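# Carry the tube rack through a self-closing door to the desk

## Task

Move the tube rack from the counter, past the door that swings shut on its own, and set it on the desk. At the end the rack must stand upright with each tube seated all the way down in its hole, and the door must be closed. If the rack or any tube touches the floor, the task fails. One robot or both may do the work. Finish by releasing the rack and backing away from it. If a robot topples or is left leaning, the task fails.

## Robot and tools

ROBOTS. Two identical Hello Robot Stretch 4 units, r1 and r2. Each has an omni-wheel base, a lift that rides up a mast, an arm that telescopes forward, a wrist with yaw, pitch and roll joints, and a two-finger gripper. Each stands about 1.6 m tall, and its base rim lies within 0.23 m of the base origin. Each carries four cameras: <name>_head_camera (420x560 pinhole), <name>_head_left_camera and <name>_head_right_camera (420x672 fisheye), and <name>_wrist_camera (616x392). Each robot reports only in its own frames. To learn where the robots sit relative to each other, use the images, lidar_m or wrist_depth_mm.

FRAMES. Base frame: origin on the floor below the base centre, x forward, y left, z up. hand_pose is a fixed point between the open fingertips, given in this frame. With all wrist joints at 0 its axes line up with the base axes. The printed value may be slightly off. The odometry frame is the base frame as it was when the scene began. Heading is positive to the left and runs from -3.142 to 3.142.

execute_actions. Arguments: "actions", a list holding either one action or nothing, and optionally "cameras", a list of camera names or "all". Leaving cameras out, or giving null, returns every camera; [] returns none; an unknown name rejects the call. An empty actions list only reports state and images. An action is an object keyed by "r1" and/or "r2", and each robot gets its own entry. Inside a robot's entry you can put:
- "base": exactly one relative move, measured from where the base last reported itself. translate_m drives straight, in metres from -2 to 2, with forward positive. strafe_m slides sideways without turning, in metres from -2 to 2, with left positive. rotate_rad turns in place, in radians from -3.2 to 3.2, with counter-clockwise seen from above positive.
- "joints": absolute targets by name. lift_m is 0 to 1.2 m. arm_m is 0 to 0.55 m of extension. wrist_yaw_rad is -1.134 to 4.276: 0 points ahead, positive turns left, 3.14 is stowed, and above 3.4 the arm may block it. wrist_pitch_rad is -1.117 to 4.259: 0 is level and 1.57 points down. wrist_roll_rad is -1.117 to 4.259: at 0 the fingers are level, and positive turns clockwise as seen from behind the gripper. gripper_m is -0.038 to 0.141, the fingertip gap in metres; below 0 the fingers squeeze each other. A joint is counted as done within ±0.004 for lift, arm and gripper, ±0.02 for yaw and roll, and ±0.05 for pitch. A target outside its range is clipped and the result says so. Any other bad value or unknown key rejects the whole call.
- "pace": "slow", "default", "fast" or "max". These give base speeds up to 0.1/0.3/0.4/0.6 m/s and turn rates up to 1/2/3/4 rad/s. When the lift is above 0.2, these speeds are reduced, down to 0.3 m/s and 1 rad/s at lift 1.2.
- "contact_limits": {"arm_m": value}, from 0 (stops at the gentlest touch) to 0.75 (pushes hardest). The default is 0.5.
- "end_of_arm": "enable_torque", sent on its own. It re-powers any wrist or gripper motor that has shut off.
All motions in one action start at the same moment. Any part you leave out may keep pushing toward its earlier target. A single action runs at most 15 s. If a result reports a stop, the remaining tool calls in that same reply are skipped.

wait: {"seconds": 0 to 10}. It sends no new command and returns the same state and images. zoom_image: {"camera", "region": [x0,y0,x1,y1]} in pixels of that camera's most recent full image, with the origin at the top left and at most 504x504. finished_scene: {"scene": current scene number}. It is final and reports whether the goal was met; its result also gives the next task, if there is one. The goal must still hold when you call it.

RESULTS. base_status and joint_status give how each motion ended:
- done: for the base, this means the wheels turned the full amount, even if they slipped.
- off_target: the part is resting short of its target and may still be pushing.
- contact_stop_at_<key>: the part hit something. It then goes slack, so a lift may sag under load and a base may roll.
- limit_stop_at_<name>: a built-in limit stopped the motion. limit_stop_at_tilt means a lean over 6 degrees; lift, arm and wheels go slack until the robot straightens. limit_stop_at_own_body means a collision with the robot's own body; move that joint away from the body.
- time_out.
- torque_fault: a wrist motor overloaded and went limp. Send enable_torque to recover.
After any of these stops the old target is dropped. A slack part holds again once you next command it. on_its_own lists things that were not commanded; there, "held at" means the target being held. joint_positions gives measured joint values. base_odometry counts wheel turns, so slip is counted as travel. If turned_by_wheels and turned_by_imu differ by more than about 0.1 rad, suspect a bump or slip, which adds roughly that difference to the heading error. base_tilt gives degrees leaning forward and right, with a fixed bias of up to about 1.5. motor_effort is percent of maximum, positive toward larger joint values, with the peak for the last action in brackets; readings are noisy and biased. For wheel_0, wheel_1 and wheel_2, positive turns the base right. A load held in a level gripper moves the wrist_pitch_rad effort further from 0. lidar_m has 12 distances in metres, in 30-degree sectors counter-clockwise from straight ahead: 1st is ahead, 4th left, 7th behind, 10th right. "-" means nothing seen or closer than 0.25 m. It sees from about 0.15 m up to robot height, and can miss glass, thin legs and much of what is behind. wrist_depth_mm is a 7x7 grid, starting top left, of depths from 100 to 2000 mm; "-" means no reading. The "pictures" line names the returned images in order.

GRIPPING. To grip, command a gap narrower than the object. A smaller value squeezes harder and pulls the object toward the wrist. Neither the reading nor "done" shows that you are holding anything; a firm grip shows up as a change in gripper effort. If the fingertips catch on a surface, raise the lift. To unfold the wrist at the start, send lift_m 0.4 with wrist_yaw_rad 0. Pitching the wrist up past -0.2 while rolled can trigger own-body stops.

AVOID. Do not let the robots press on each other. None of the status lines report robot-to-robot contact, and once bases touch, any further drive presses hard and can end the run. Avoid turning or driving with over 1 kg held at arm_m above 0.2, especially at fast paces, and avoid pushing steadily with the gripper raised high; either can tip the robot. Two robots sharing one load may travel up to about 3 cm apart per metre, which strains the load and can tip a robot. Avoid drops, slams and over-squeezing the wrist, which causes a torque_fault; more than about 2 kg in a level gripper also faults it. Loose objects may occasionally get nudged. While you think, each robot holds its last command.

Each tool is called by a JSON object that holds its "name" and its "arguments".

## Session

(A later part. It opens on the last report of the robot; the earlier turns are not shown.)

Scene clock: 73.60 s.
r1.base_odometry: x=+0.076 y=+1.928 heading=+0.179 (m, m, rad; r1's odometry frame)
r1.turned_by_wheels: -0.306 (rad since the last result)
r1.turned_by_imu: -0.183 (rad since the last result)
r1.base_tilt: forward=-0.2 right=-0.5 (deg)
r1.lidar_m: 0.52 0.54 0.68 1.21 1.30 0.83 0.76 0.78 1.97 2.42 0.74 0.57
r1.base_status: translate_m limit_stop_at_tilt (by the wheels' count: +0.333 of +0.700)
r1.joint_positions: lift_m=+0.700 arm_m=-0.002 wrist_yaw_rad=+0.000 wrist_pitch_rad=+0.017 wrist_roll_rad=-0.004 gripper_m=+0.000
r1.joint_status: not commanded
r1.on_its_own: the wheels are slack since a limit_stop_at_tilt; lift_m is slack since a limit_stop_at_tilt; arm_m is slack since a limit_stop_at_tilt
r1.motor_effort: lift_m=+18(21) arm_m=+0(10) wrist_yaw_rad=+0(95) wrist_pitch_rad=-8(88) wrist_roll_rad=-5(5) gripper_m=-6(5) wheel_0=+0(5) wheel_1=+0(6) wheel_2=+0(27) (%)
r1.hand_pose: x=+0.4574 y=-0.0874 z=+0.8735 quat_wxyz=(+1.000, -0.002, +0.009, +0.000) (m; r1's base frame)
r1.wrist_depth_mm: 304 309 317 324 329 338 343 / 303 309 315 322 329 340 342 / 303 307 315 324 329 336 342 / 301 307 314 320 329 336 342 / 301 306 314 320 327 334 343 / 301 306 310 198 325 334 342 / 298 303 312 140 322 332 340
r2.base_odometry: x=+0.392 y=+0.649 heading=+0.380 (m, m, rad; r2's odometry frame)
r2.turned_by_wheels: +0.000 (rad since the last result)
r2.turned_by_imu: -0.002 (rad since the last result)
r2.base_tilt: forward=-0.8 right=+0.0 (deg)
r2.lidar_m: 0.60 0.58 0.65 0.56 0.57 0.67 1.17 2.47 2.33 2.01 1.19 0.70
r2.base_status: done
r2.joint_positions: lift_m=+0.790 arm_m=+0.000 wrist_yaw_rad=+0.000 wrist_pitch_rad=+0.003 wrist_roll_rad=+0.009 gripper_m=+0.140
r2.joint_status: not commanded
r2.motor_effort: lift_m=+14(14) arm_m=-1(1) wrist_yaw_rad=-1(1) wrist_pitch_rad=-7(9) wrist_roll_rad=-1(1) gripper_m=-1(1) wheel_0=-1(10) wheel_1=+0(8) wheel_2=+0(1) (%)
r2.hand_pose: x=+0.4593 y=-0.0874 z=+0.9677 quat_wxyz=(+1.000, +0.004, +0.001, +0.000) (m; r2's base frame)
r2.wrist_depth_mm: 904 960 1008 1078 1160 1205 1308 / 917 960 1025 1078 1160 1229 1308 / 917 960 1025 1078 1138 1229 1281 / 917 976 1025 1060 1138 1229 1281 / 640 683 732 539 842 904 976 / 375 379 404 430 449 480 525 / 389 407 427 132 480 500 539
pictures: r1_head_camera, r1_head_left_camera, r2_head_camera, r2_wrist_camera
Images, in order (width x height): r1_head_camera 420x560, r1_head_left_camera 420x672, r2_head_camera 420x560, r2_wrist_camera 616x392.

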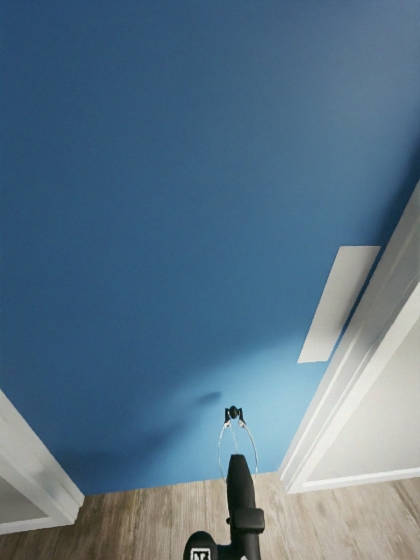

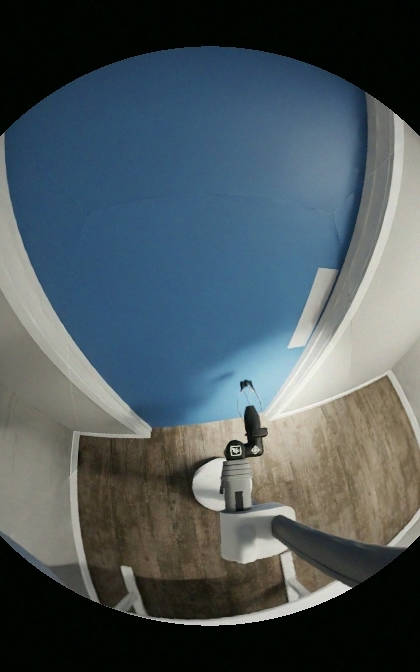

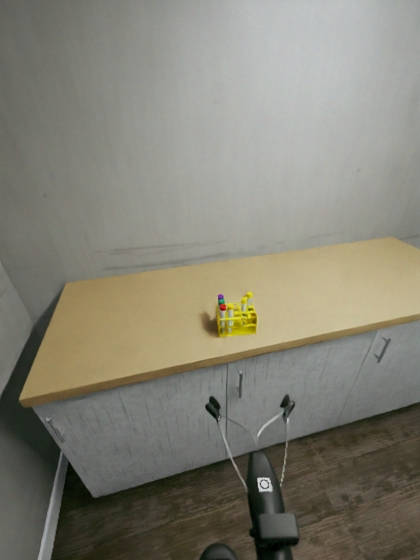

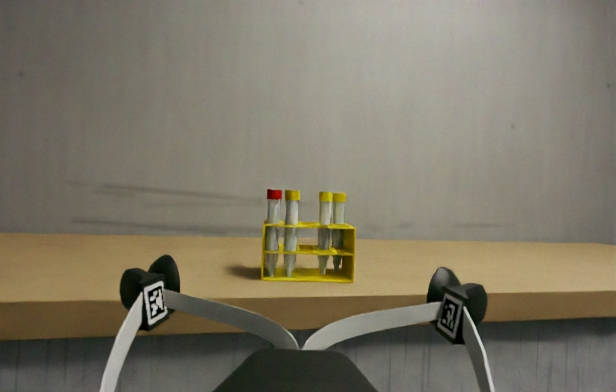

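{"name": "execute_actions", "arguments": {"actions": [{"r1":{"base":{"translate_m":-0.12},"joints":{"lift_m":0.4,"arm_m":0},"pace":"slow"},"r2":{"joints":{"lift_m":0.765,"arm_m":0.22},"pace":"slow"}}], "cameras": ["r2_wrist_camera","r2_head_camera"]}}

{"name": "execute_actions", "arguments": {"actions": [{"r1":{"end_of_arm":"enable_torque"}}], "cameras": []}}

{"name": "execute_actions", "arguments": {"actions": [{"r1":{"base":{"rotate_rad":0.2},"joints":{"wrist_yaw_rad":3.1}}}], "cameras": ["r1_head_camera","r1_head_left_camera"]}}

Scene clock: 84.07 s.
r1.base_odometry: x=-0.042 y=+1.907 heading=+0.179 (m, m, rad; r1's odometry frame)
r1.turned_by_wheels: +0.000 (rad since the last result)
r1.turned_by_imu: +0.002 (rad since the last result)
r1.base_tilt: forward=-0.3 right=-0.6 (deg)
r1.lidar_m: 0.64 0.65 0.77 1.27 1.07 0.70 0.65 0.64 0.82 2.45 0.94 0.70
r1.base_status: done
r1.joint_positions: lift_m=+0.400 arm_m=-0.001 wrist_yaw_rad=+0.000 wrist_pitch_rad=+0.017 wrist_roll_rad=-0.004 gripper_m=+0.000
r1.joint_status: all done
r1.motor_effort: lift_m=+14(17) arm_m=+8(8) wrist_yaw_rad=+0(0) wrist_pitch_rad=-7(7) wrist_roll_rad=-6(5) gripper_m=-7(6) wheel_0=-3(5) wheel_1=-1(5) wheel_2=+0(4) (%)
r1.hand_pose: x=+0.4580 y=-0.0874 z=+0.5736 quat_wxyz=(+1.000, -0.002, +0.009, +0.000) (m; r1's base frame)
r1.wrist_depth_mm: 415 424 430 442 452 462 473 / 415 424 433 439 452 459 469 / 415 424 430 439 449 459 466 / 413 421 430 436 445 459 466 / 413 421 427 439 449 455 466 / 410 418 424 198 442 455 466 / 410 413 424 140 442 455 459
r2.base_odometry: x=+0.392 y=+0.649 heading=+0.380 (m, m, rad; r2's odometry frame)
r2.turned_by_wheels: +0.000 (rad since the last result)
r2.turned_by_imu: -0.002 (rad since the last result)
r2.base_tilt: forward=-0.8 right=+0.0 (deg)
r2.lidar_m: 0.60 0.58 0.68 0.53 0.56 0.66 1.17 2.45 2.33 2.00 1.21 0.73
r2.base_status: not commanded
r2.joint_positions: lift_m=+0.765 arm_m=+0.219 wrist_yaw_rad=+0.000 wrist_pitch_rad=+0.003 wrist_roll_rad=+0.009 gripper_m=+0.140
r2.joint_status: all done
r2.motor_effort: lift_m=+13(15) arm_m=+6(4) wrist_yaw_rad=-1(1) wrist_pitch_rad=-7(9) wrist_roll_rad=+0(1) gripper_m=+5(3) wheel_0=-1(1) wheel_1=+0(0) wheel_2=+0(0) (%)
r2.hand_pose: x=+0.6784 y=-0.0874 z=+0.9428 quat_wxyz=(+1.000, +0.004, +0.001, +0.000) (m; r2's base frame)
r2.wrist_depth_mm: 723 768 809 854 904 960 1042 / 723 768 809 866 904 976 1042 / 723 768 809 866 904 960 1042 / 732 768 798 351 917 976 1042 / 488 521 459 330 445 691 741 / 263 227 237 283 251 257 324 / 183 193 200 132 225 235 250
pictures: r2_head_camera, r2_wrist_camera
Images, in order (width x height): r2_head_camera 420x560, r2_wrist_camera 616x392.

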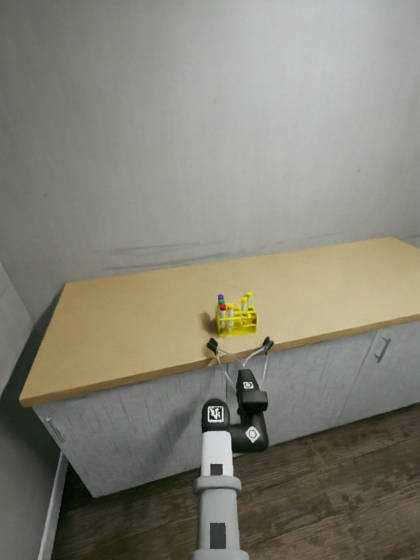

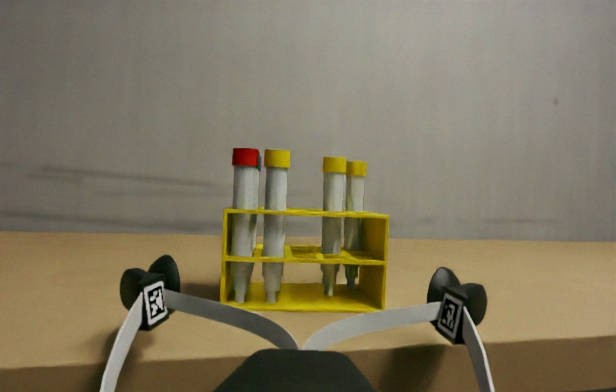

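Scene clock: 84.37 s.
r1.base_odometry: x=-0.042 y=+1.907 heading=+0.179 (m, m, rad; r1's odometry frame)
r1.turned_by_wheels: +0.000 (rad since the last result)
r1.turned_by_imu: +0.000 (rad since the last result)
r1.base_tilt: forward=-0.2 right=-0.5 (deg)
r1.lidar_m: 0.63 0.67 0.76 1.27 1.07 0.72 0.64 0.66 0.83 2.47 0.94 0.69
r1.base_status: not commanded
r1.joint_positions: lift_m=+0.400 arm_m=-0.001 wrist_yaw_rad=+0.000 wrist_pitch_rad=+0.017 wrist_roll_rad=-0.004 gripper_m=+0.000
r1.joint_status: not commanded
r1.end_of_arm: enable_torque: no motor was off
r1.motor_effort: lift_m=+14(15) arm_m=+8(8) wrist_yaw_rad=+0(0) wrist_pitch_rad=-8(7) wrist_roll_rad=-5(4) gripper_m=-5(7) wheel_0=-3(3) wheel_1=-1(1) wheel_2=+0(0) (%)
r1.hand_pose: x=+0.4580 y=-0.0874 z=+0.5736 quat_wxyz=(+1.000, -0.002, +0.009, +0.000) (m; r1's base frame)
r1.wrist_depth_mm: 415 424 433 439 452 462 473 / 413 424 430 439 449 459 469 / 410 424 430 436 449 459 466 / 413 421 430 436 445 455 466 / 413 418 430 436 452 459 466 / 410 418 421 198 445 455 462 / 413 413 427 140 439 455 462
r2.base_odometry: x=+0.392 y=+0.649 heading=+0.380 (m, m, rad; r2's odometry frame)
r2.turned_by_wheels: +0.000 (rad since the last result)
r2.turned_by_imu: +0.000 (rad since the last result)
r2.base_tilt: forward=-0.7 right=+0.0 (deg)
r2.lidar_m: 0.61 0.58 0.65 0.54 0.56 0.67 1.19 2.46 2.32 2.00 1.21 0.72
r2.base_status: not commanded
r2.joint_positions: lift_m=+0.765 arm_m=+0.219 wrist_yaw_rad=+0.000 wrist_pitch_rad=+0.003 wrist_roll_rad=+0.009 gripper_m=+0.140
r2.joint_status: not commanded
r2.motor_effort: lift_m=+13(13) arm_m=+5(6) wrist_yaw_rad=+0(1) wrist_pitch_rad=-8(8) wrist_roll_rad=-1(1) gripper_m=+1(0) wheel_0=-1(1) wheel_1=+0(0) wheel_2=+0(0) (%)
r2.hand_pose: x=+0.6784 y=-0.0874 z=+0.9428 quat_wxyz=(+1.000, +0.004, +0.001, +0.000) (m; r2's base frame)
r2.wrist_depth_mm: 732 768 809 854 917 976 1042 / 723 768 809 842 904 960 1025 / 732 768 809 854 904 976 1025 / 732 778 798 351 904 976 1042 / 492 525 459 330 445 691 741 / 264 227 237 283 252 257 322 / 184 193 200 132 225 234 250
pictures: none
No camera images: the call's "cameras" was empty. Leave "cameras" out to get every camera's image.

Scene clock: 86.73 s.
r1.base_odometry: x=-0.042 y=+1.907 heading=+0.379 (m, m, rad; r1's odometry frame)
r1.turned_by_wheels: +0.200 (rad since the last result)
r1.turned_by_imu: +0.196 (rad since the last result)
r1.base_tilt: forward=-0.2 right=-0.5 (deg)
r1.lidar_m: 0.62 0.70 0.87 1.27 0.88 0.67 0.63 0.70 2.22 1.78 0.75 0.66
r1.base_status: done
r1.joint_positions: lift_m=+0.400 arm_m=-0.001 wrist_yaw_rad=+3.099 wrist_pitch_rad=+0.017 wrist_roll_rad=-0.004 gripper_m=+0.000
r1.joint_status: all done
r1.motor_effort: lift_m=+14(14) arm_m=+7(8) wrist_yaw_rad=+2(7) wrist_pitch_rad=-7(8) wrist_roll_rad=-5(6) gripper_m=-6(6) wheel_0=+0(4) wheel_1=-1(7) wheel_2=+1(6) (%)
r1.hand_pose: x=-0.1149 y=+0.0995 z=+0.5736 quat_wxyz=(+0.021, -0.009, -0.002, +1.000) (m; r1's base frame)
r1.wrist_depth_mm: - 141 1576 1537 1537 1499 1464 / - 118 164 1537 1537 1499 1464 / - 122 166 1499 1537 1464 1430 / 139 139 232 1078 1042 1025 1008 / 1576 1576 1576 1537 1499 1464 1430 / 1618 1576 1160 198 1499 1464 1430 / 1336 1336 1366 140 1366 1464 1281
r2.base_odometry: x=+0.392 y=+0.649 heading=+0.380 (m, m, rad; r2's odometry frame)
r2.turned_by_wheels: +0.000 (rad since the last result)
r2.turned_by_imu: -0.001 (rad since the last result)
r2.base_tilt: forward=-0.8 right=+0.0 (deg)
r2.lidar_m: 0.58 0.60 0.66 0.55 0.55 0.65 1.19 2.47 2.33 2.00 1.21 0.70
r2.base_status: not commanded
r2.joint_positions: lift_m=+0.765 arm_m=+0.219 wrist_yaw_rad=+0.000 wrist_pitch_rad=+0.003 wrist_roll_rad=+0.009 gripper_m=+0.140
r2.joint_status: not commanded
r2.motor_effort: lift_m=+13(13) arm_m=+6(6) wrist_yaw_rad=-1(1) wrist_pitch_rad=-8(8) wrist_roll_rad=-1(1) gripper_m=+2(1) wheel_0=-1(1) wheel_1=+0(0) wheel_2=+0(0) (%)
r2.hand_pose: x=+0.6784 y=-0.0874 z=+0.9428 quat_wxyz=(+1.000, +0.004, +0.001, +0.000) (m; r2's base frame)
r2.wrist_depth_mm: 732 768 809 854 904 976 1042 / 732 759 809 854 904 976 1025 / 723 768 798 854 904 960 1042 / 732 768 798 353 904 976 1042 / 492 525 459 330 445 683 741 / 264 226 236 282 252 256 324 / 183 193 200 132 225 235 250
pictures: r1_head_camera, r1_head_left_camera
Images, in order (width x height): r1_head_camera 420x560, r1_head_left_camera 420x672.

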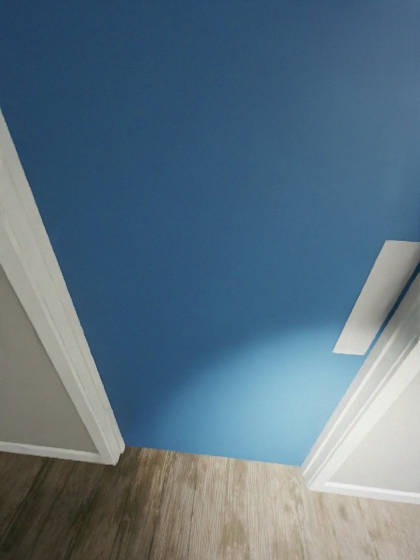

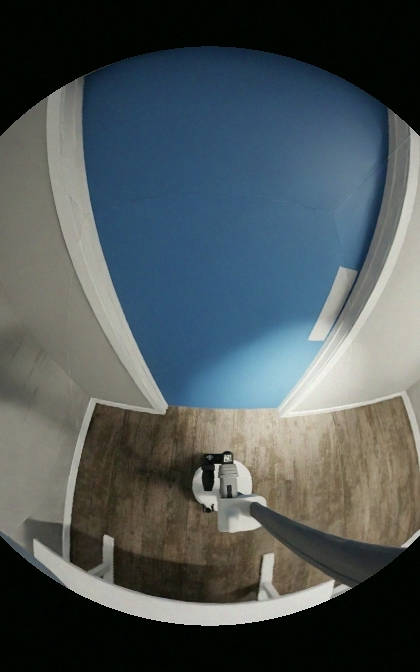

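{"name": "execute_actions", "arguments": {"actions": [{"r1":{"base":{"strafe_m":-0.1},"joints":{"lift_m":0.25}},"r2":{"joints":{"arm_m":0.39},"pace":"slow"}}], "cameras": ["r2_wrist_camera","r2_head_camera"]}}

{"name": "execute_actions", "arguments": {"actions": [{"r1":{"base":{"translate_m":0.75},"pace":"slow"}}], "cameras": ["r1_head_camera","r1_head_left_camera"]}}

Scene clock: 92.70 s.
r1.base_odometry: x=-0.005 y=+1.814 heading=+0.378 (m, m, rad; r1's odometry frame)
r1.turned_by_wheels: +0.000 (rad since the last result)
r1.turned_by_imu: +0.001 (rad since the last result)
r1.base_tilt: forward=-0.2 right=-0.5 (deg)
r1.lidar_m: 0.64 0.69 0.85 1.37 0.90 0.67 0.64 0.69 2.23 1.74 0.76 0.66
r1.base_status: done
r1.joint_positions: lift_m=+0.250 arm_m=-0.001 wrist_yaw_rad=+3.100 wrist_pitch_rad=+0.017 wrist_roll_rad=-0.004 gripper_m=+0.000
r1.joint_status: all done
r1.motor_effort: lift_m=+15(16) arm_m=+7(7) wrist_yaw_rad=+2(2) wrist_pitch_rad=-7(8) wrist_roll_rad=-5(5) gripper_m=-7(7) wheel_0=-1(8) wheel_1=+0(8) wheel_2=+1(1) (%)
r1.hand_pose: x=-0.1149 y=+0.0994 z=+0.4235 quat_wxyz=(+0.021, -0.009, -0.002, +1.000) (m; r1's base frame)
r1.wrist_depth_mm: - 141 1537 1576 1537 1499 1499 / - 118 163 1537 1537 1499 1499 / - 122 167 1060 1060 1042 1025 / 138 139 233 1576 1499 1499 1464 / 1576 1576 1537 1537 1537 1499 1499 / 1430 1537 1098 199 1499 1464 1430 / 1025 1025 1008 140 1042 1160 1160
r2.base_odometry: x=+0.392 y=+0.649 heading=+0.380 (m, m, rad; r2's odometry frame)
r2.turned_by_wheels: +0.000 (rad since the last result)
r2.turned_by_imu: -0.001 (rad since the last result)
r2.base_tilt: forward=-0.8 right=+0.0 (deg)
r2.lidar_m: 0.60 0.59 0.65 0.56 0.56 0.67 1.19 2.48 2.33 2.00 1.23 0.71
r2.base_status: not commanded
r2.joint_positions: lift_m=+0.765 arm_m=+0.363 wrist_yaw_rad=-0.004 wrist_pitch_rad=+0.003 wrist_roll_rad=+0.008 gripper_m=+0.140
r2.joint_status: arm_m contact_stop (moved +0.144 of +0.171)
r2.on_its_own: arm_m is slack since a contact_stop (your +0.390 is given up)
r2.motor_effort: lift_m=+15(15) arm_m=+0(19) wrist_yaw_rad=+11(39) wrist_pitch_rad=-10(30) wrist_roll_rad=+0(1) gripper_m=-3(0) wheel_0=-2(5) wheel_1=+3(5) wheel_2=-6(17) (%)
r2.hand_pose: x=+0.8220 y=-0.0885 z=+0.9425 quat_wxyz=(+1.000, +0.004, +0.002, -0.002) (m; r2's base frame)
r2.wrist_depth_mm: 609 640 668 707 759 809 866 / 609 634 668 715 759 809 866 / 609 634 230 699 768 809 866 / 603 634 204 707 759 809 854 / 484 512 201 271 243 691 741 / 262 224 194 228 209 255 322 / 179 182 191 132 192 189 204
pictures: r2_head_camera, r2_wrist_camera
Images, in order (width x height): r2_head_camera 420x560, r2_wrist_camera 616x392.

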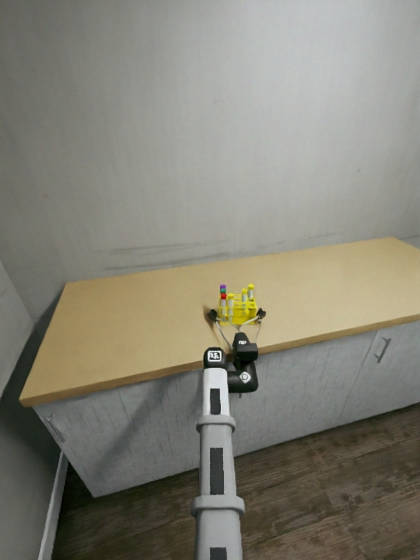

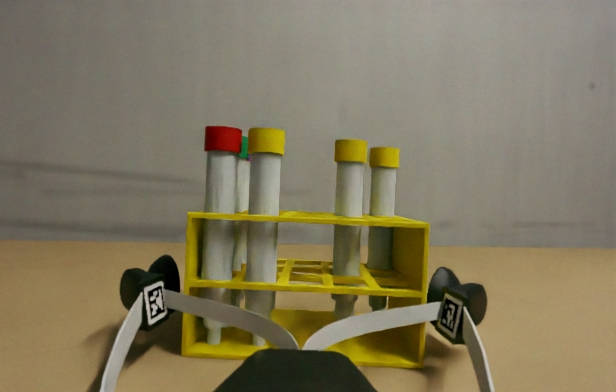

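not run: a stop came earlier in this reply.

{"name": "execute_actions", "arguments": {"actions": [{"r1":{"base":{"translate_m":0.75},"pace":"slow"},"r2":{"joints":{"arm_m":0.27,"lift_m":0.83,"wrist_pitch_rad":0.28,"wrist_yaw_rad":0},"base":{"strafe_m":0.012},"pace":"slow"}}], "cameras": ["r1_head_camera","r1_head_left_camera","r2_wrist_camera","r2_head_camera"]}}

Scene clock: 107.13 s.
r1.base_odometry: x=+0.691 y=+2.090 heading=+0.379 (m, m, rad; r1's odometry frame)
r1.turned_by_wheels: +0.000 (rad since the last result)
r1.turned_by_imu: +0.243 (rad since the last result)
r1.base_tilt: forward=-0.3 right=-0.5 (deg)
r1.lidar_m: - 0.25 0.25 0.46 1.50 1.34 1.36 2.57 0.50 2.00 0.40 0.25
r1.base_status: done
r1.joint_positions: lift_m=+0.250 arm_m=-0.002 wrist_yaw_rad=+3.115 wrist_pitch_rad=+0.018 wrist_roll_rad=-0.004 gripper_m=+0.000
r1.joint_status: not commanded
r1.on_its_own: wrist_yaw_rad is at rest, and its effort (-44) is outside its rest range (-13 to +13)
r1.motor_effort: lift_m=+15(16) arm_m=+9(9) wrist_yaw_rad=-44(58) wrist_pitch_rad=-9(10) wrist_roll_rad=-5(5) gripper_m=-7(6) wheel_0=+11(29) wheel_1=+21(22) wheel_2=-27(31) (%)
r1.hand_pose: x=-0.1168 y=+0.0949 z=+0.4234 quat_wxyz=(+0.013, -0.009, -0.002, +1.000) (m; r1's base frame)
r1.wrist_depth_mm: - 140 264 - - - 1863 / - 116 144 - - - 1863 / - 119 152 - - 1983 1808 / 138 138 211 - - - 1808 / 227 - - - - 1983 1863 / 1308 1618 1499 198 1808 1808 1756 / 991 1042 1078 140 1060 1160 1182
r2.base_odometry: x=+0.388 y=+0.660 heading=+0.380 (m, m, rad; r2's odometry frame)
r2.turned_by_wheels: +0.000 (rad since the last result)
r2.turned_by_imu: -0.005 (rad since the last result)
r2.base_tilt: forward=-0.8 right=+0.0 (deg)
r2.lidar_m: 0.59 0.59 0.65 0.54 0.54 0.66 1.16 2.47 1.75 1.75 1.20 0.71
r2.base_status: done
r2.joint_positions: lift_m=+0.830 arm_m=+0.271 wrist_yaw_rad=+0.001 wrist_pitch_rad=+0.279 wrist_roll_rad=+0.009 gripper_m=+0.140
r2.joint_status: all done
r2.motor_effort: lift_m=+23(23) arm_m=-6(10) wrist_yaw_rad=-4(5) wrist_pitch_rad=+2(92) wrist_roll_rad=+1(2) gripper_m=-1(1) wheel_0=-4(7) wheel_1=-2(3) wheel_2=+3(5) (%)
r2.hand_pose: x=+0.7193 y=-0.0871 z=+0.9284 quat_wxyz=(+0.990, +0.004, +0.139, +0.000) (m; r2's base frame)
r2.wrist_depth_mm: 627 661 683 723 759 798 842 / 647 683 715 750 788 831 891 / 661 699 732 307 809 866 931 / 449 462 430 310 342 535 559 / 297 306 306 306 319 336 343 / 223 206 211 236 219 222 249 / 180 181 188 132 190 198 207
pictures: r1_head_camera, r1_head_left_camera, r2_head_camera, r2_wrist_camera
Images, in order (width x height): r1_head_camera 420x560, r1_head_left_camera 420x672, r2_head_camera 420x560, r2_wrist_camera 616x392.

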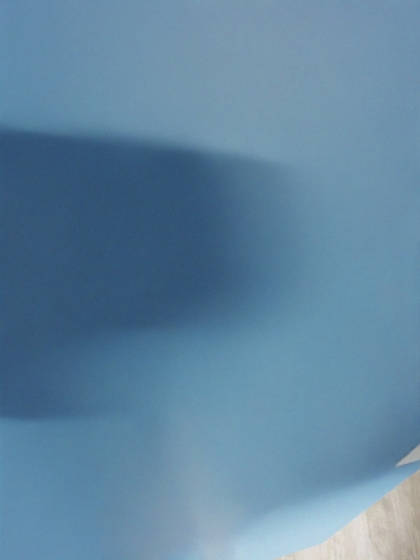

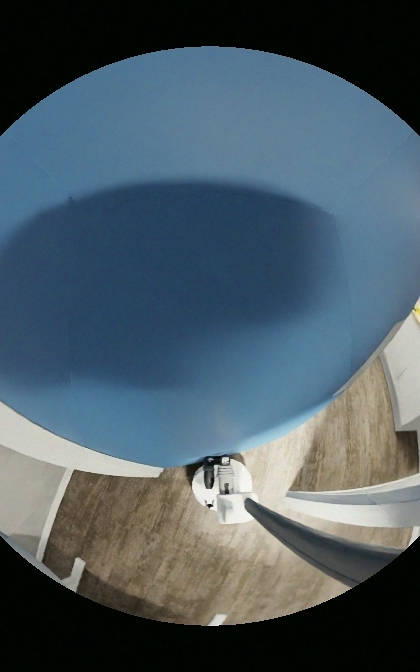

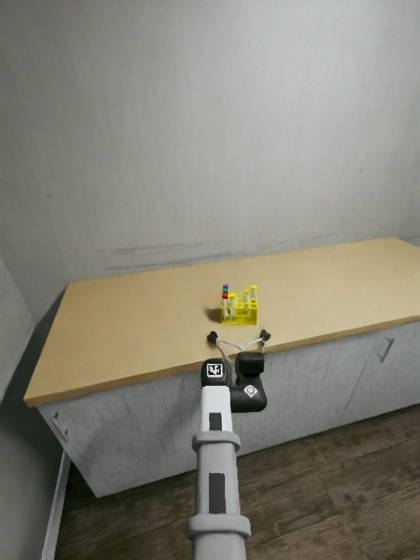

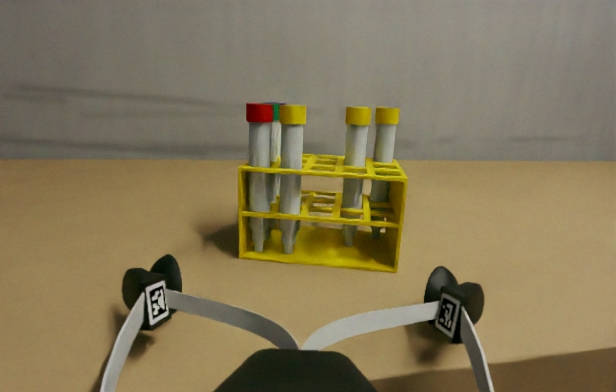

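{"name": "execute_actions", "arguments": {"actions": [{"r1":{"base":{"rotate_rad":-0.45},"pace":"slow"},"r2":{"joints":{"lift_m":0.855},"base":{"strafe_m":-0.018},"pace":"slow"}}], "cameras": []}}

{"name": "execute_actions", "arguments": {"actions": [{"r1":{"base":{"translate_m":0.45},"pace":"slow"},"r2":{"joints":{"arm_m":0.36},"pace":"slow"}}], "cameras": ["r1_head_camera","r1_head_left_camera","r2_wrist_camera","r2_head_camera"]}}

Scene clock: 131.20 s.
r1.base_odometry: x=+0.691 y=+2.090 heading=-0.071 (m, m, rad; r1's odometry frame)
r1.turned_by_wheels: -0.450 (rad since the last result)
r1.turned_by_imu: -0.261 (rad since the last result)
r1.base_tilt: forward=-0.8 right=-0.1 (deg)
r1.lidar_m: 0.25 - 0.25 0.33 1.27 1.34 1.30 1.35 2.62 0.53 0.68 0.29
r1.base_status: done
r1.joint_positions: lift_m=+0.250 arm_m=-0.002 wrist_yaw_rad=+3.126 wrist_pitch_rad=+0.015 wrist_roll_rad=-0.004 gripper_m=+0.000
r1.joint_status: not commanded
r1.on_its_own: wrist_yaw_rad is at rest, and its effort (-73) is outside its rest range (-13 to +13)
r1.motor_effort: lift_m=+21(21) arm_m=+11(11) wrist_yaw_rad=-73(75) wrist_pitch_rad=-1(8) wrist_roll_rad=-5(5) gripper_m=-5(8) wheel_0=+2(12) wheel_1=+23(27) wheel_2=-23(24) (%)
r1.hand_pose: x=-0.1181 y=+0.0920 z=+0.4235 quat_wxyz=(+0.008, -0.008, -0.002, +1.000) (m; r1's base frame)
r1.wrist_depth_mm: - 140 253 - - - 1756 / - 115 139 - - - 1708 / - 118 144 - - - 1756 / 138 138 198 - - - 1756 / 220 - - - - - 1756 / 1308 1618 1430 198 1808 1708 1618 / 991 1025 1078 140 1042 1160 1205
r2.base_odometry: x=+0.395 y=+0.643 heading=+0.380 (m, m, rad; r2's odometry frame)
r2.turned_by_wheels: +0.000 (rad since the last result)
r2.turned_by_imu: -0.001 (rad since the last result)
r2.base_tilt: forward=-0.8 right=+0.0 (deg)
r2.lidar_m: 0.60 0.60 0.66 0.56 0.55 0.66 1.19 2.47 1.75 1.74 1.22 0.73
r2.base_status: done
r2.joint_positions: lift_m=+0.855 arm_m=+0.271 wrist_yaw_rad=+0.000 wrist_pitch_rad=+0.282 wrist_roll_rad=+0.009 gripper_m=+0.140
r2.joint_status: all done
r2.motor_effort: lift_m=+23(25) arm_m=-5(6) wrist_yaw_rad=-2(2) wrist_pitch_rad=-5(7) wrist_roll_rad=+0(0) gripper_m=-1(1) wheel_0=+3(6) wheel_1=-2(6) wheel_2=+0(1) (%)
r2.hand_pose: x=+0.7190 y=-0.0873 z=+0.9526 quat_wxyz=(+0.990, +0.004, +0.140, +0.000) (m; r2's base frame)
r2.wrist_depth_mm: 634 654 691 732 768 798 854 / 654 683 723 759 798 854 891 / 676 707 741 778 831 891 946 / 521 539 301 330 544 627 647 / 349 357 319 327 359 392 404 / 264 242 249 278 257 259 291 / 211 213 221 132 224 218 229
pictures: none
No camera images: the call's "cameras" was empty. Leave "cameras" out to get every camera's image.

Scene clock: 137.47 s.
r1.base_odometry: x=+0.484 y=+2.055 heading=-0.336 (m, m, rad; r1's odometry frame)
r1.turned_by_wheels: -0.265 (rad since the last result)
r1.turned_by_imu: -0.224 (rad since the last result)
r1.base_tilt: forward=-0.2 right=-0.5 (deg)
r1.lidar_m: - 0.25 0.26 0.49 1.27 1.24 1.09 1.11 2.31 2.47 0.39 0.25
r1.base_status: translate_m contact_stop (by the wheels' count: -0.203 of +0.450)
r1.joint_positions: lift_m=+0.250 arm_m=-0.001 wrist_yaw_rad=+3.101 wrist_pitch_rad=+0.017 wrist_roll_rad=-0.004 gripper_m=+0.000
r1.joint_status: not commanded
r1.on_its_own: the wheels are slack since a contact_stop
r1.motor_effort: lift_m=+18(21) arm_m=+6(11) wrist_yaw_rad=-1(75) wrist_pitch_rad=-7(12) wrist_roll_rad=-6(4) gripper_m=-8(7) wheel_0=-1(11) wheel_1=+0(29) wheel_2=+0(36) (%)
r1.hand_pose: x=-0.1148 y=+0.0992 z=+0.4233 quat_wxyz=(+0.021, -0.009, -0.002, +1.000) (m; r1's base frame)
r1.wrist_depth_mm: - 141 1921 - - 1808 1366 / - 118 163 - - 1808 1366 / - 122 165 1576 - 1708 1366 / 139 139 231 - - 1808 1336 / 1756 1808 1863 - - 1808 1336 / 1397 1537 1499 199 1661 1618 1336 / 1008 1042 1078 140 1042 1160 1182
r2.base_odometry: x=+0.395 y=+0.643 heading=+0.380 (m, m, rad; r2's odometry frame)
r2.turned_by_wheels: +0.000 (rad since the last result)
r2.turned_by_imu: -0.002 (rad since the last result)
r2.base_tilt: forward=-0.8 right=+0.0 (deg)
r2.lidar_m: 0.59 0.61 0.67 0.57 0.57 0.67 1.20 2.46 2.31 2.01 1.19 0.71
r2.base_status: not commanded
r2.joint_positions: lift_m=+0.855 arm_m=+0.359 wrist_yaw_rad=+0.000 wrist_pitch_rad=+0.282 wrist_roll_rad=+0.009 gripper_m=+0.140
r2.joint_status: all done
r2.motor_effort: lift_m=+23(23) arm_m=+6(6) wrist_yaw_rad=-2(2) wrist_pitch_rad=-4(5) wrist_roll_rad=-2(1) gripper_m=+0(4) wheel_0=+3(3) wheel_1=-2(2) wheel_2=+0(0) (%)
r2.hand_pose: x=+0.8071 y=-0.0873 z=+0.9526 quat_wxyz=(+0.990, +0.004, +0.140, +0.000) (m; r2's base frame)
r2.wrist_depth_mm: 564 591 615 647 683 723 759 / 580 609 640 668 715 759 798 / 603 634 647 699 732 788 831 / 517 535 206 512 539 615 647 / 349 357 214 236 252 394 402 / 263 208 215 231 212 259 291 / 211 213 220 132 224 217 229
pictures: r1_head_camera, r1_head_left_camera, r2_head_camera, r2_wrist_camera
Images, in order (width x height): r1_head_camera 420x560, r1_head_left_camera 420x672, r2_head_camera 420x560, r2_wrist_camera 616x392.

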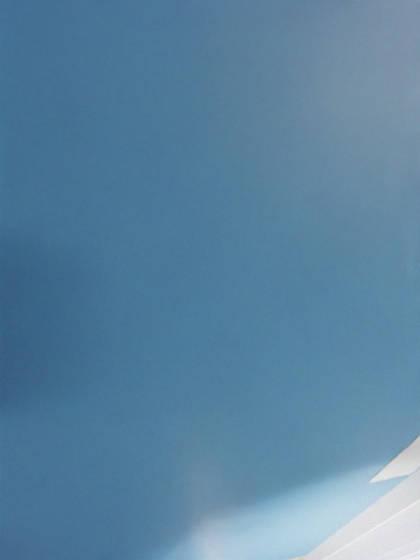

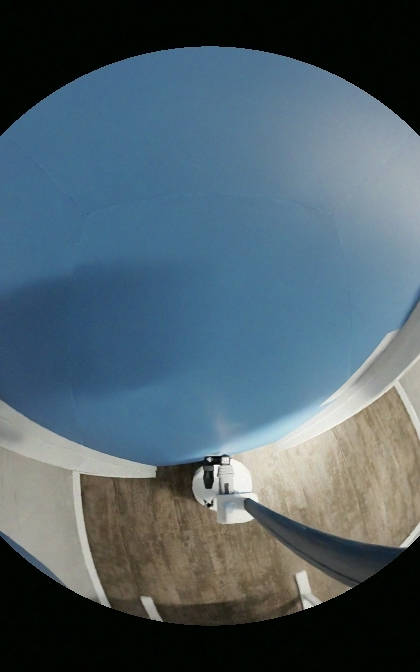

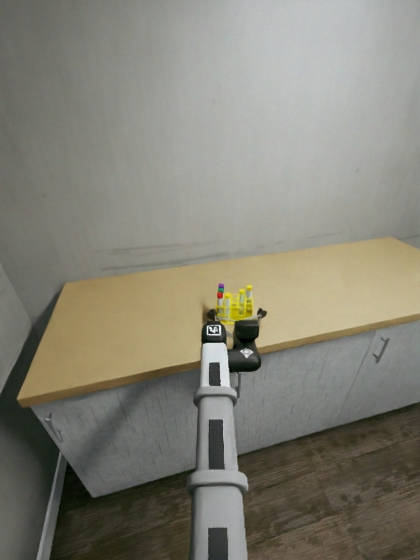

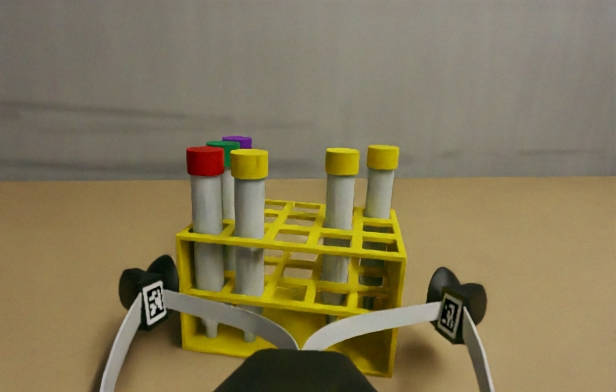

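{"name": "execute_actions", "arguments": {"actions": [{"r1":{"base":{"translate_m":-0.2}},"r2":{"joints":{"arm_m":0.41},"pace":"slow"}}], "cameras": ["r2_wrist_camera","r2_head_camera"]}}

{"name": "execute_actions", "arguments": {"actions": [{"r1":{"base":{"rotate_rad":-1.35},"joints":{"lift_m":0.2}}}], "cameras": ["r1_head_left_camera","r1_head_camera"]}}

Scene clock: 146.27 s.
r1.base_odometry: x=+0.295 y=+2.120 heading=-0.336 (m, m, rad; r1's odometry frame)
r1.turned_by_wheels: +0.000 (rad since the last result)
r1.turned_by_imu: +0.002 (rad since the last result)
r1.base_tilt: forward=-0.2 right=-0.5 (deg)
r1.lidar_m: 0.39 0.39 0.49 0.78 1.22 1.00 0.89 0.90 2.05 2.51 0.66 0.45
r1.base_status: done
r1.joint_positions: lift_m=+0.250 arm_m=-0.001 wrist_yaw_rad=+3.100 wrist_pitch_rad=+0.017 wrist_roll_rad=-0.004 gripper_m=+0.000
r1.joint_status: not commanded
r1.motor_effort: lift_m=+18(18) arm_m=+6(6) wrist_yaw_rad=-1(1) wrist_pitch_rad=-7(6) wrist_roll_rad=-5(4) gripper_m=-7(6) wheel_0=-2(6) wheel_1=+0(6) wheel_2=+0(8) (%)
r1.hand_pose: x=-0.1148 y=+0.0992 z=+0.4233 quat_wxyz=(+0.021, -0.009, -0.002, +1.000) (m; r1's base frame)
r1.wrist_depth_mm: - 141 1808 1863 1863 1808 1336 / - 118 163 1808 1921 1808 1308 / - 122 166 1336 1397 1618 1336 / 139 139 231 1863 1863 1756 1308 / 1205 1661 1756 1863 1921 1808 1336 / 1281 1464 1499 198 1499 1618 1308 / 991 1025 1098 140 1060 1138 1205
r2.base_odometry: x=+0.395 y=+0.643 heading=+0.380 (m, m, rad; r2's odometry frame)
r2.turned_by_wheels: +0.000 (rad since the last result)
r2.turned_by_imu: -0.002 (rad since the last result)
r2.base_tilt: forward=-0.7 right=+0.0 (deg)
r2.lidar_m: 0.59 0.60 0.67 0.57 0.56 0.68 1.20 2.49 2.29 2.00 1.22 0.70
r2.base_status: not commanded
r2.joint_positions: lift_m=+0.855 arm_m=+0.409 wrist_yaw_rad=+0.000 wrist_pitch_rad=+0.282 wrist_roll_rad=+0.009 gripper_m=+0.140
r2.joint_status: all done
r2.motor_effort: lift_m=+23(23) arm_m=+6(6) wrist_yaw_rad=-2(2) wrist_pitch_rad=-5(7) wrist_roll_rad=+0(1) gripper_m=+0(1) wheel_0=+3(3) wheel_1=-2(2) wheel_2=+0(0) (%)
r2.hand_pose: x=+0.8571 y=-0.0874 z=+0.9526 quat_wxyz=(+0.990, +0.004, +0.140, +0.000) (m; r2's base frame)
r2.wrist_depth_mm: 521 544 574 603 634 668 707 / 539 564 597 627 661 707 741 / 559 585 603 647 691 732 778 / 521 539 203 267 251 621 647 / 349 357 210 221 238 394 402 / 263 211 213 221 210 216 291 / 211 213 220 132 219 218 229
pictures: r2_head_camera, r2_wrist_camera
Images, in order (width x height): r2_head_camera 420x560, r2_wrist_camera 616x392.

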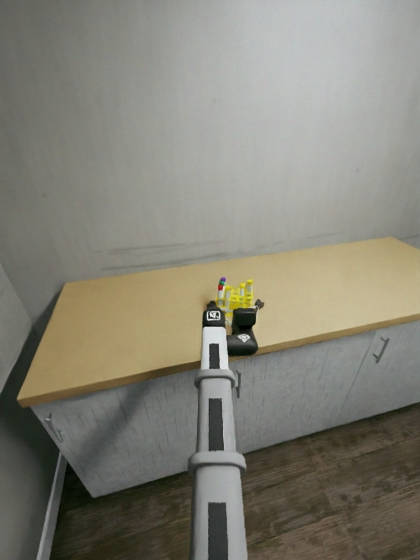

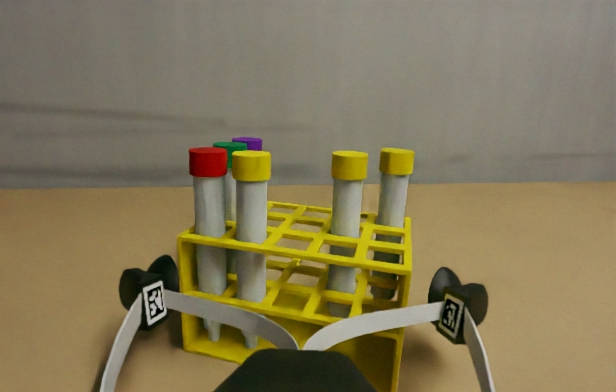

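Scene clock: 148.20 s.
r1.base_odometry: x=+0.295 y=+2.120 heading=-1.685 (m, m, rad; r1's odometry frame)
r1.turned_by_wheels: -1.350 (rad since the last result)
r1.turned_by_imu: -1.321 (rad since the last result)
r1.base_tilt: forward=-0.2 right=-0.5 (deg)
r1.lidar_m: 1.09 0.56 0.40 0.40 0.43 0.55 1.22 1.27 0.93 0.88 0.94 2.49
r1.base_status: done
r1.joint_positions: lift_m=+0.200 arm_m=-0.001 wrist_yaw_rad=+3.100 wrist_pitch_rad=+0.017 wrist_roll_rad=-0.004 gripper_m=+0.000
r1.joint_status: all done
r1.motor_effort: lift_m=+15(15) arm_m=+6(6) wrist_yaw_rad=-1(1) wrist_pitch_rad=-7(7) wrist_roll_rad=-5(5) gripper_m=-6(5) wheel_0=+1(6) wheel_1=+1(7) wheel_2=+2(7) (%)
r1.hand_pose: x=-0.1147 y=+0.0993 z=+0.3736 quat_wxyz=(+0.021, -0.009, -0.002, +1.000) (m; r1's base frame)
r1.wrist_depth_mm: - 141 1366 1366 1281 559 508 / - 118 163 1336 1281 559 496 / - 122 166 1336 1229 559 500 / 139 139 231 1336 1229 554 500 / 1366 1366 1366 1308 1205 549 492 / 1229 1336 1308 198 854 549 484 / 917 931 960 140 798 549 488
r2.base_odometry: x=+0.395 y=+0.643 heading=+0.380 (m, m, rad; r2's odometry frame)
r2.turned_by_wheels: +0.000 (rad since the last result)
r2.turned_by_imu: -0.001 (rad since the last result)
r2.base_tilt: forward=-0.8 right=+0.0 (deg)
r2.lidar_m: 0.59 0.60 0.67 0.56 0.56 0.66 1.20 2.45 2.32 1.99 1.21 0.70
r2.base_status: not commanded
r2.joint_positions: lift_m=+0.855 arm_m=+0.409 wrist_yaw_rad=+0.000 wrist_pitch_rad=+0.282 wrist_roll_rad=+0.009 gripper_m=+0.140
r2.joint_status: not commanded
r2.motor_effort: lift_m=+23(23) arm_m=+5(6) wrist_yaw_rad=-1(1) wrist_pitch_rad=-5(6) wrist_roll_rad=+1(0) gripper_m=-2(0) wheel_0=+3(3) wheel_1=-2(2) wheel_2=+0(0) (%)
r2.hand_pose: x=+0.8571 y=-0.0874 z=+0.9526 quat_wxyz=(+0.990, +0.004, +0.140, +0.000) (m; r2's base frame)
r2.wrist_depth_mm: 521 549 569 603 634 668 707 / 539 564 591 621 661 699 741 / 559 591 603 647 676 732 778 / 517 539 203 267 251 627 647 / 347 355 210 223 238 392 402 / 264 211 213 220 210 217 291 / 211 213 219 132 219 218 229
pictures: r1_head_camera, r1_head_left_camera
Images, in order (width x height): r1_head_camera 420x560, r1_head_left_camera 420x672.

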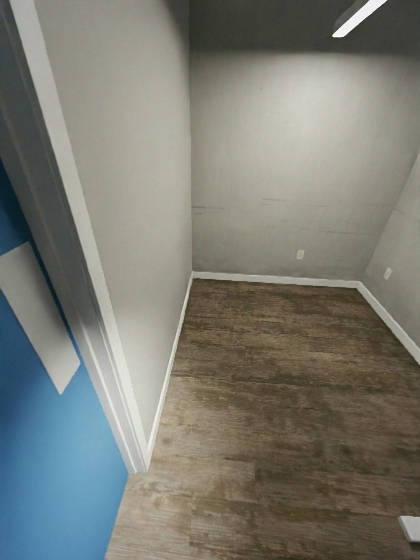

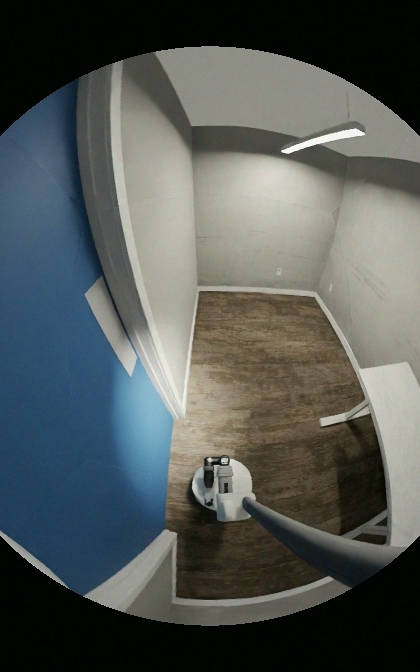

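{"name": "execute_actions", "arguments": {"actions": [{"r1":{"base":{"strafe_m":0.9},"pace":"default"},"r2":{"joints":{"gripper_m":0.08},"base":{"strafe_m":0.006},"pace":"slow"}}], "cameras": ["r1_head_left_camera","r1_head_right_camera","r2_wrist_camera","r2_head_camera"]}}

Scene clock: 161.57 s.
r1.base_odometry: x=+0.569 y=+2.092 heading=-1.643 (m, m, rad; r1's odometry frame)
r1.turned_by_wheels: +0.043 (rad since the last result)
r1.turned_by_imu: -0.015 (rad since the last result)
r1.base_tilt: forward=-0.2 right=-0.5 (deg)
r1.lidar_m: 0.55 0.27 0.25 - 0.25 0.30 0.48 1.28 1.15 1.10 1.17 2.61
r1.base_status: strafe_m contact_stop (by the wheels' count: +0.275 of +0.900)
r1.joint_positions: lift_m=+0.200 arm_m=-0.001 wrist_yaw_rad=+3.100 wrist_pitch_rad=+0.017 wrist_roll_rad=-0.004 gripper_m=+0.000
r1.joint_status: not commanded
r1.on_its_own: the wheels are slack since a contact_stop
r1.motor_effort: lift_m=+18(18) arm_m=+6(6) wrist_yaw_rad=+1(4) wrist_pitch_rad=-7(8) wrist_roll_rad=-5(6) gripper_m=-6(7) wheel_0=+0(33) wheel_1=+0(36) wheel_2=+0(5) (%)
r1.hand_pose: x=-0.1146 y=+0.0994 z=+0.3732 quat_wxyz=(+0.021, -0.009, -0.002, +1.000) (m; r1's base frame)
r1.wrist_depth_mm: - 141 1336 1336 554 253 - / - 118 163 1366 549 253 185 / - 122 166 1336 544 253 185 / 139 139 232 1336 544 252 184 / 1336 1308 1308 1308 530 248 182 / 1255 1308 1308 198 389 244 180 / 904 917 960 140 377 223 -
r2.base_odometry: x=+0.392 y=+0.649 heading=+0.380 (m, m, rad; r2's odometry frame)
r2.turned_by_wheels: +0.000 (rad since the last result)
r2.turned_by_imu: -0.004 (rad since the last result)
r2.base_tilt: forward=-0.8 right=+0.0 (deg)
r2.lidar_m: 0.60 0.60 0.66 0.56 0.55 0.64 1.18 2.46 2.32 2.00 1.19 0.69
r2.base_status: done
r2.joint_positions: lift_m=+0.855 arm_m=+0.409 wrist_yaw_rad=+0.000 wrist_pitch_rad=+0.282 wrist_roll_rad=+0.009 gripper_m=+0.080
r2.joint_status: all done
r2.motor_effort: lift_m=+23(23) arm_m=+5(5) wrist_yaw_rad=-2(1) wrist_pitch_rad=-6(5) wrist_roll_rad=+1(0) gripper_m=-9(3) wheel_0=-3(6) wheel_1=+2(2) wheel_2=+0(1) (%)
r2.hand_pose: x=+0.8571 y=-0.0874 z=+0.9526 quat_wxyz=(+0.990, +0.004, +0.140, -0.001) (m; r2's base frame)
r2.wrist_depth_mm: 521 544 569 603 627 668 707 / 539 564 591 621 661 699 741 / 554 585 591 647 683 732 778 / 521 539 243 272 496 621 647 / 349 357 251 243 247 392 402 / 263 267 193 248 195 287 290 / 211 206 216 132 222 217 228
pictures: r1_head_left_camera, r1_head_right_camera, r2_head_camera, r2_wrist_camera
Images, in order (width x height): r1_head_left_camera 420x672, r1_head_right_camera 420x672, r2_head_camera 420x560, r2_wrist_camera 616x392.

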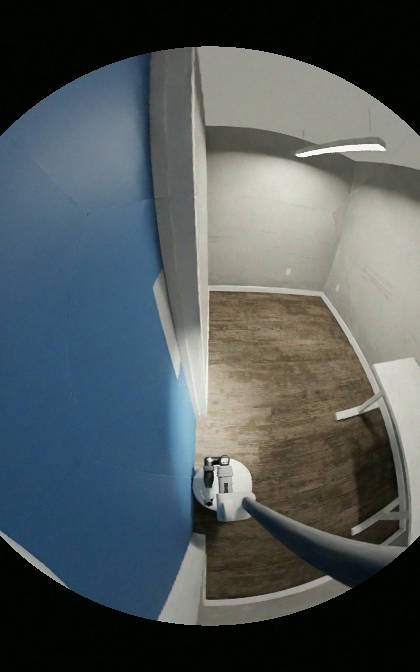

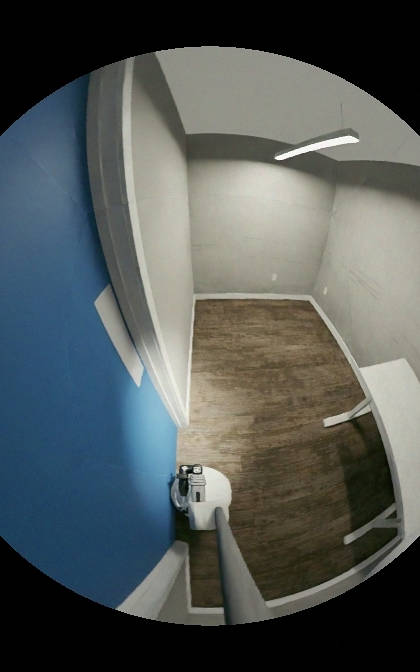

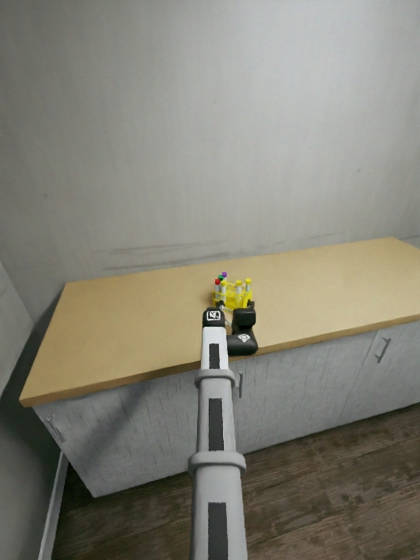

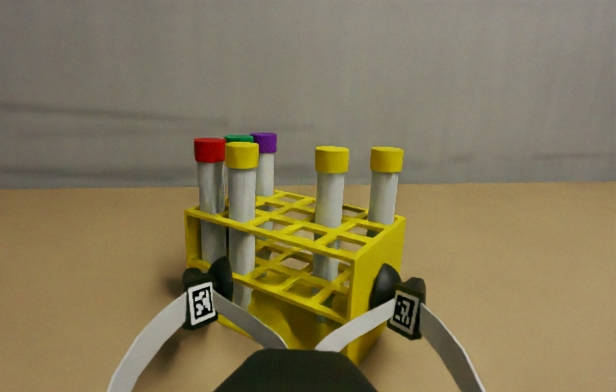

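{"name": "execute_actions", "arguments": {"actions": [{"r1":{"base":{"translate_m":0.14},"pace":"slow"},"r2":{"joints":{"gripper_m":0.14,"arm_m":0.25},"pace":"slow"}}], "cameras": []}}

{"name": "execute_actions", "arguments": {"actions": [{"r1":{"base":{"strafe_m":0.5},"pace":"slow"},"r2":{"joints":{"wrist_yaw_rad":0.96},"base":{"strafe_m":-0.36},"pace":"slow"}}], "cameras": ["r1_head_left_camera","r2_wrist_camera","r2_head_camera"]}}

Scene clock: 177.93 s.
r1.base_odometry: x=+0.558 y=+1.953 heading=-1.641 (m, m, rad; r1's odometry frame)
r1.turned_by_wheels: +0.001 (rad since the last result)
r1.turned_by_imu: +0.003 (rad since the last result)
r1.base_tilt: forward=-0.2 right=-0.5 (deg)
r1.lidar_m: 0.43 0.27 0.25 - 0.25 0.29 0.59 1.42 1.14 1.10 1.15 2.45
r1.base_status: done
r1.joint_positions: lift_m=+0.200 arm_m=-0.001 wrist_yaw_rad=+3.100 wrist_pitch_rad=+0.017 wrist_roll_rad=-0.004 gripper_m=+0.000
r1.joint_status: not commanded
r1.motor_effort: lift_m=+18(18) arm_m=+6(6) wrist_yaw_rad=+1(1) wrist_pitch_rad=-7(8) wrist_roll_rad=-5(4) gripper_m=-6(6) wheel_0=-9(11) wheel_1=+25(25) wheel_2=-3(6) (%)
r1.hand_pose: x=-0.1146 y=+0.0994 z=+0.3732 quat_wxyz=(+0.021, -0.009, -0.002, +1.000) (m; r1's base frame)
r1.wrist_depth_mm: - 141 1499 1499 554 249 - / - 118 163 1464 549 249 182 / - 122 166 1464 539 249 182 / 139 139 232 1464 530 248 181 / 1464 1464 1464 1464 517 244 179 / 1255 1430 1366 198 382 241 177 / 904 931 960 140 370 219 -
r2.base_odometry: x=+0.392 y=+0.649 heading=+0.380 (m, m, rad; r2's odometry frame)
r2.turned_by_wheels: +0.000 (rad since the last result)
r2.turned_by_imu: -0.004 (rad since the last result)
r2.base_tilt: forward=-0.8 right=+0.0 (deg)
r2.lidar_m: 0.60 0.60 0.67 0.56 0.56 0.66 1.20 2.48 2.34 2.01 1.19 0.70
r2.base_status: not commanded
r2.joint_positions: lift_m=+0.855 arm_m=+0.251 wrist_yaw_rad=+0.000 wrist_pitch_rad=+0.282 wrist_roll_rad=+0.009 gripper_m=+0.140
r2.joint_status: all done
r2.motor_effort: lift_m=+23(23) arm_m=-6(5) wrist_yaw_rad=-1(2) wrist_pitch_rad=-4(6) wrist_roll_rad=+0(1) gripper_m=+0(3) wheel_0=-3(3) wheel_1=+2(2) wheel_2=+0(0) (%)
r2.hand_pose: x=+0.6990 y=-0.0874 z=+0.9525 quat_wxyz=(+0.990, +0.004, +0.141, -0.001) (m; r2's base frame)
r2.wrist_depth_mm: 647 676 707 750 778 820 866 / 661 707 732 778 820 866 904 / 699 723 750 778 854 904 960 / 517 539 500 392 539 627 654 / 351 359 366 370 384 392 402 / 263 241 249 278 256 259 291 / 211 213 222 132 224 230 244
pictures: none
No camera images: the call's "cameras" was empty. Leave "cameras" out to get every camera's image.

Scene clock: 184.07 s.
r1.base_odometry: x=+1.056 y=+1.918 heading=-1.641 (m, m, rad; r1's odometry frame)
r1.turned_by_wheels: +0.001 (rad since the last result)
r1.turned_by_imu: +0.000 (rad since the last result)
r1.base_tilt: forward=-0.2 right=-0.5 (deg)
r1.lidar_m: 1.08 1.73 0.44 0.25 0.25 - 0.25 0.40 1.66 1.59 2.52 0.49
r1.base_status: done
r1.joint_positions: lift_m=+0.200 arm_m=-0.001 wrist_yaw_rad=+3.100 wrist_pitch_rad=+0.017 wrist_roll_rad=-0.004 gripper_m=+0.000
r1.joint_status: not commanded
r1.motor_effort: lift_m=+19(18) arm_m=+5(6) wrist_yaw_rad=+1(1) wrist_pitch_rad=-8(7) wrist_roll_rad=-5(5) gripper_m=-6(8) wheel_0=-16(30) wheel_1=+14(31) wheel_2=+11(13) (%)
r1.hand_pose: x=-0.1146 y=+0.0994 z=+0.3732 quat_wxyz=(+0.021, -0.009, -0.002, +1.000) (m; r1's base frame)
r1.wrist_depth_mm: - 141 379 327 265 222 - / - 118 164 325 265 221 196 / - 122 166 324 263 220 196 / 139 139 232 319 260 219 195 / 699 585 410 317 259 217 194 / 683 574 373 198 243 216 192 / 831 580 387 140 241 209 -
r2.base_odometry: x=+0.526 y=+0.315 heading=+0.380 (m, m, rad; r2's odometry frame)
r2.turned_by_wheels: +0.000 (rad since the last result)
r2.turned_by_imu: -0.002 (rad since the last result)
r2.base_tilt: forward=-0.8 right=+0.0 (deg)
r2.lidar_m: 0.69 0.67 0.82 0.89 0.90 1.07 1.89 2.39 1.31 1.66 1.65 0.78
r2.base_status: done
r2.joint_positions: lift_m=+0.855 arm_m=+0.251 wrist_yaw_rad=+0.960 wrist_pitch_rad=+0.282 wrist_roll_rad=+0.009 gripper_m=+0.140
r2.joint_status: all done
r2.motor_effort: lift_m=+23(23) arm_m=-5(5) wrist_yaw_rad=+0(8) wrist_pitch_rad=-6(7) wrist_roll_rad=-1(1) gripper_m=-1(2) wheel_0=+2(6) wheel_1=+0(8) wheel_2=+0(1) (%)
r2.hand_pose: x=+0.6524 y=+0.1768 z=+0.9525 quat_wxyz=(+0.879, -0.061, +0.127, +0.456) (m; r2's base frame)
r2.wrist_depth_mm: 842 976 1138 1025 854 732 647 / 866 1025 1182 1060 866 750 661 / 891 1008 1182 1025 891 741 676 / 878 585 564 580 480 379 647 / 891 569 397 375 384 384 402 / 960 521 343 294 257 259 290 / 991 627 462 132 240 218 229
pictures: r1_head_left_camera, r2_head_camera, r2_wrist_camera
Images, in order (width x height): r1_head_left_camera 420x672, r2_head_camera 420x560, r2_wrist_camera 616x392.

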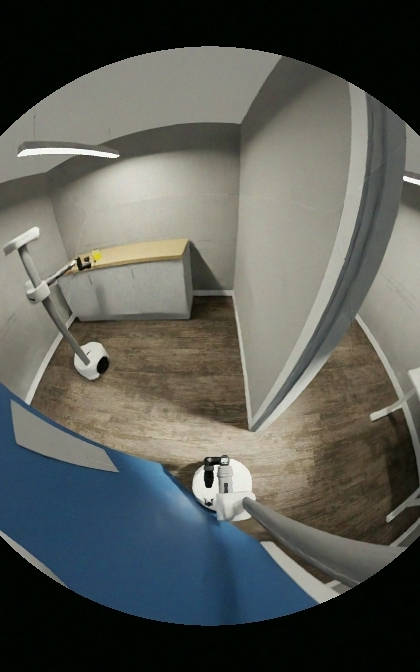

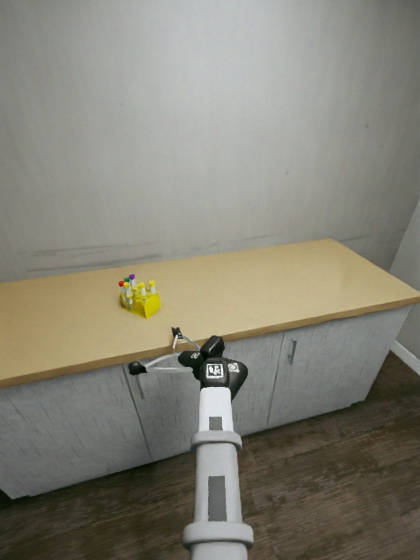

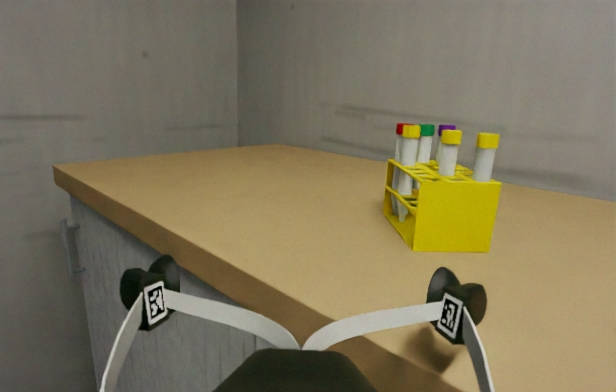

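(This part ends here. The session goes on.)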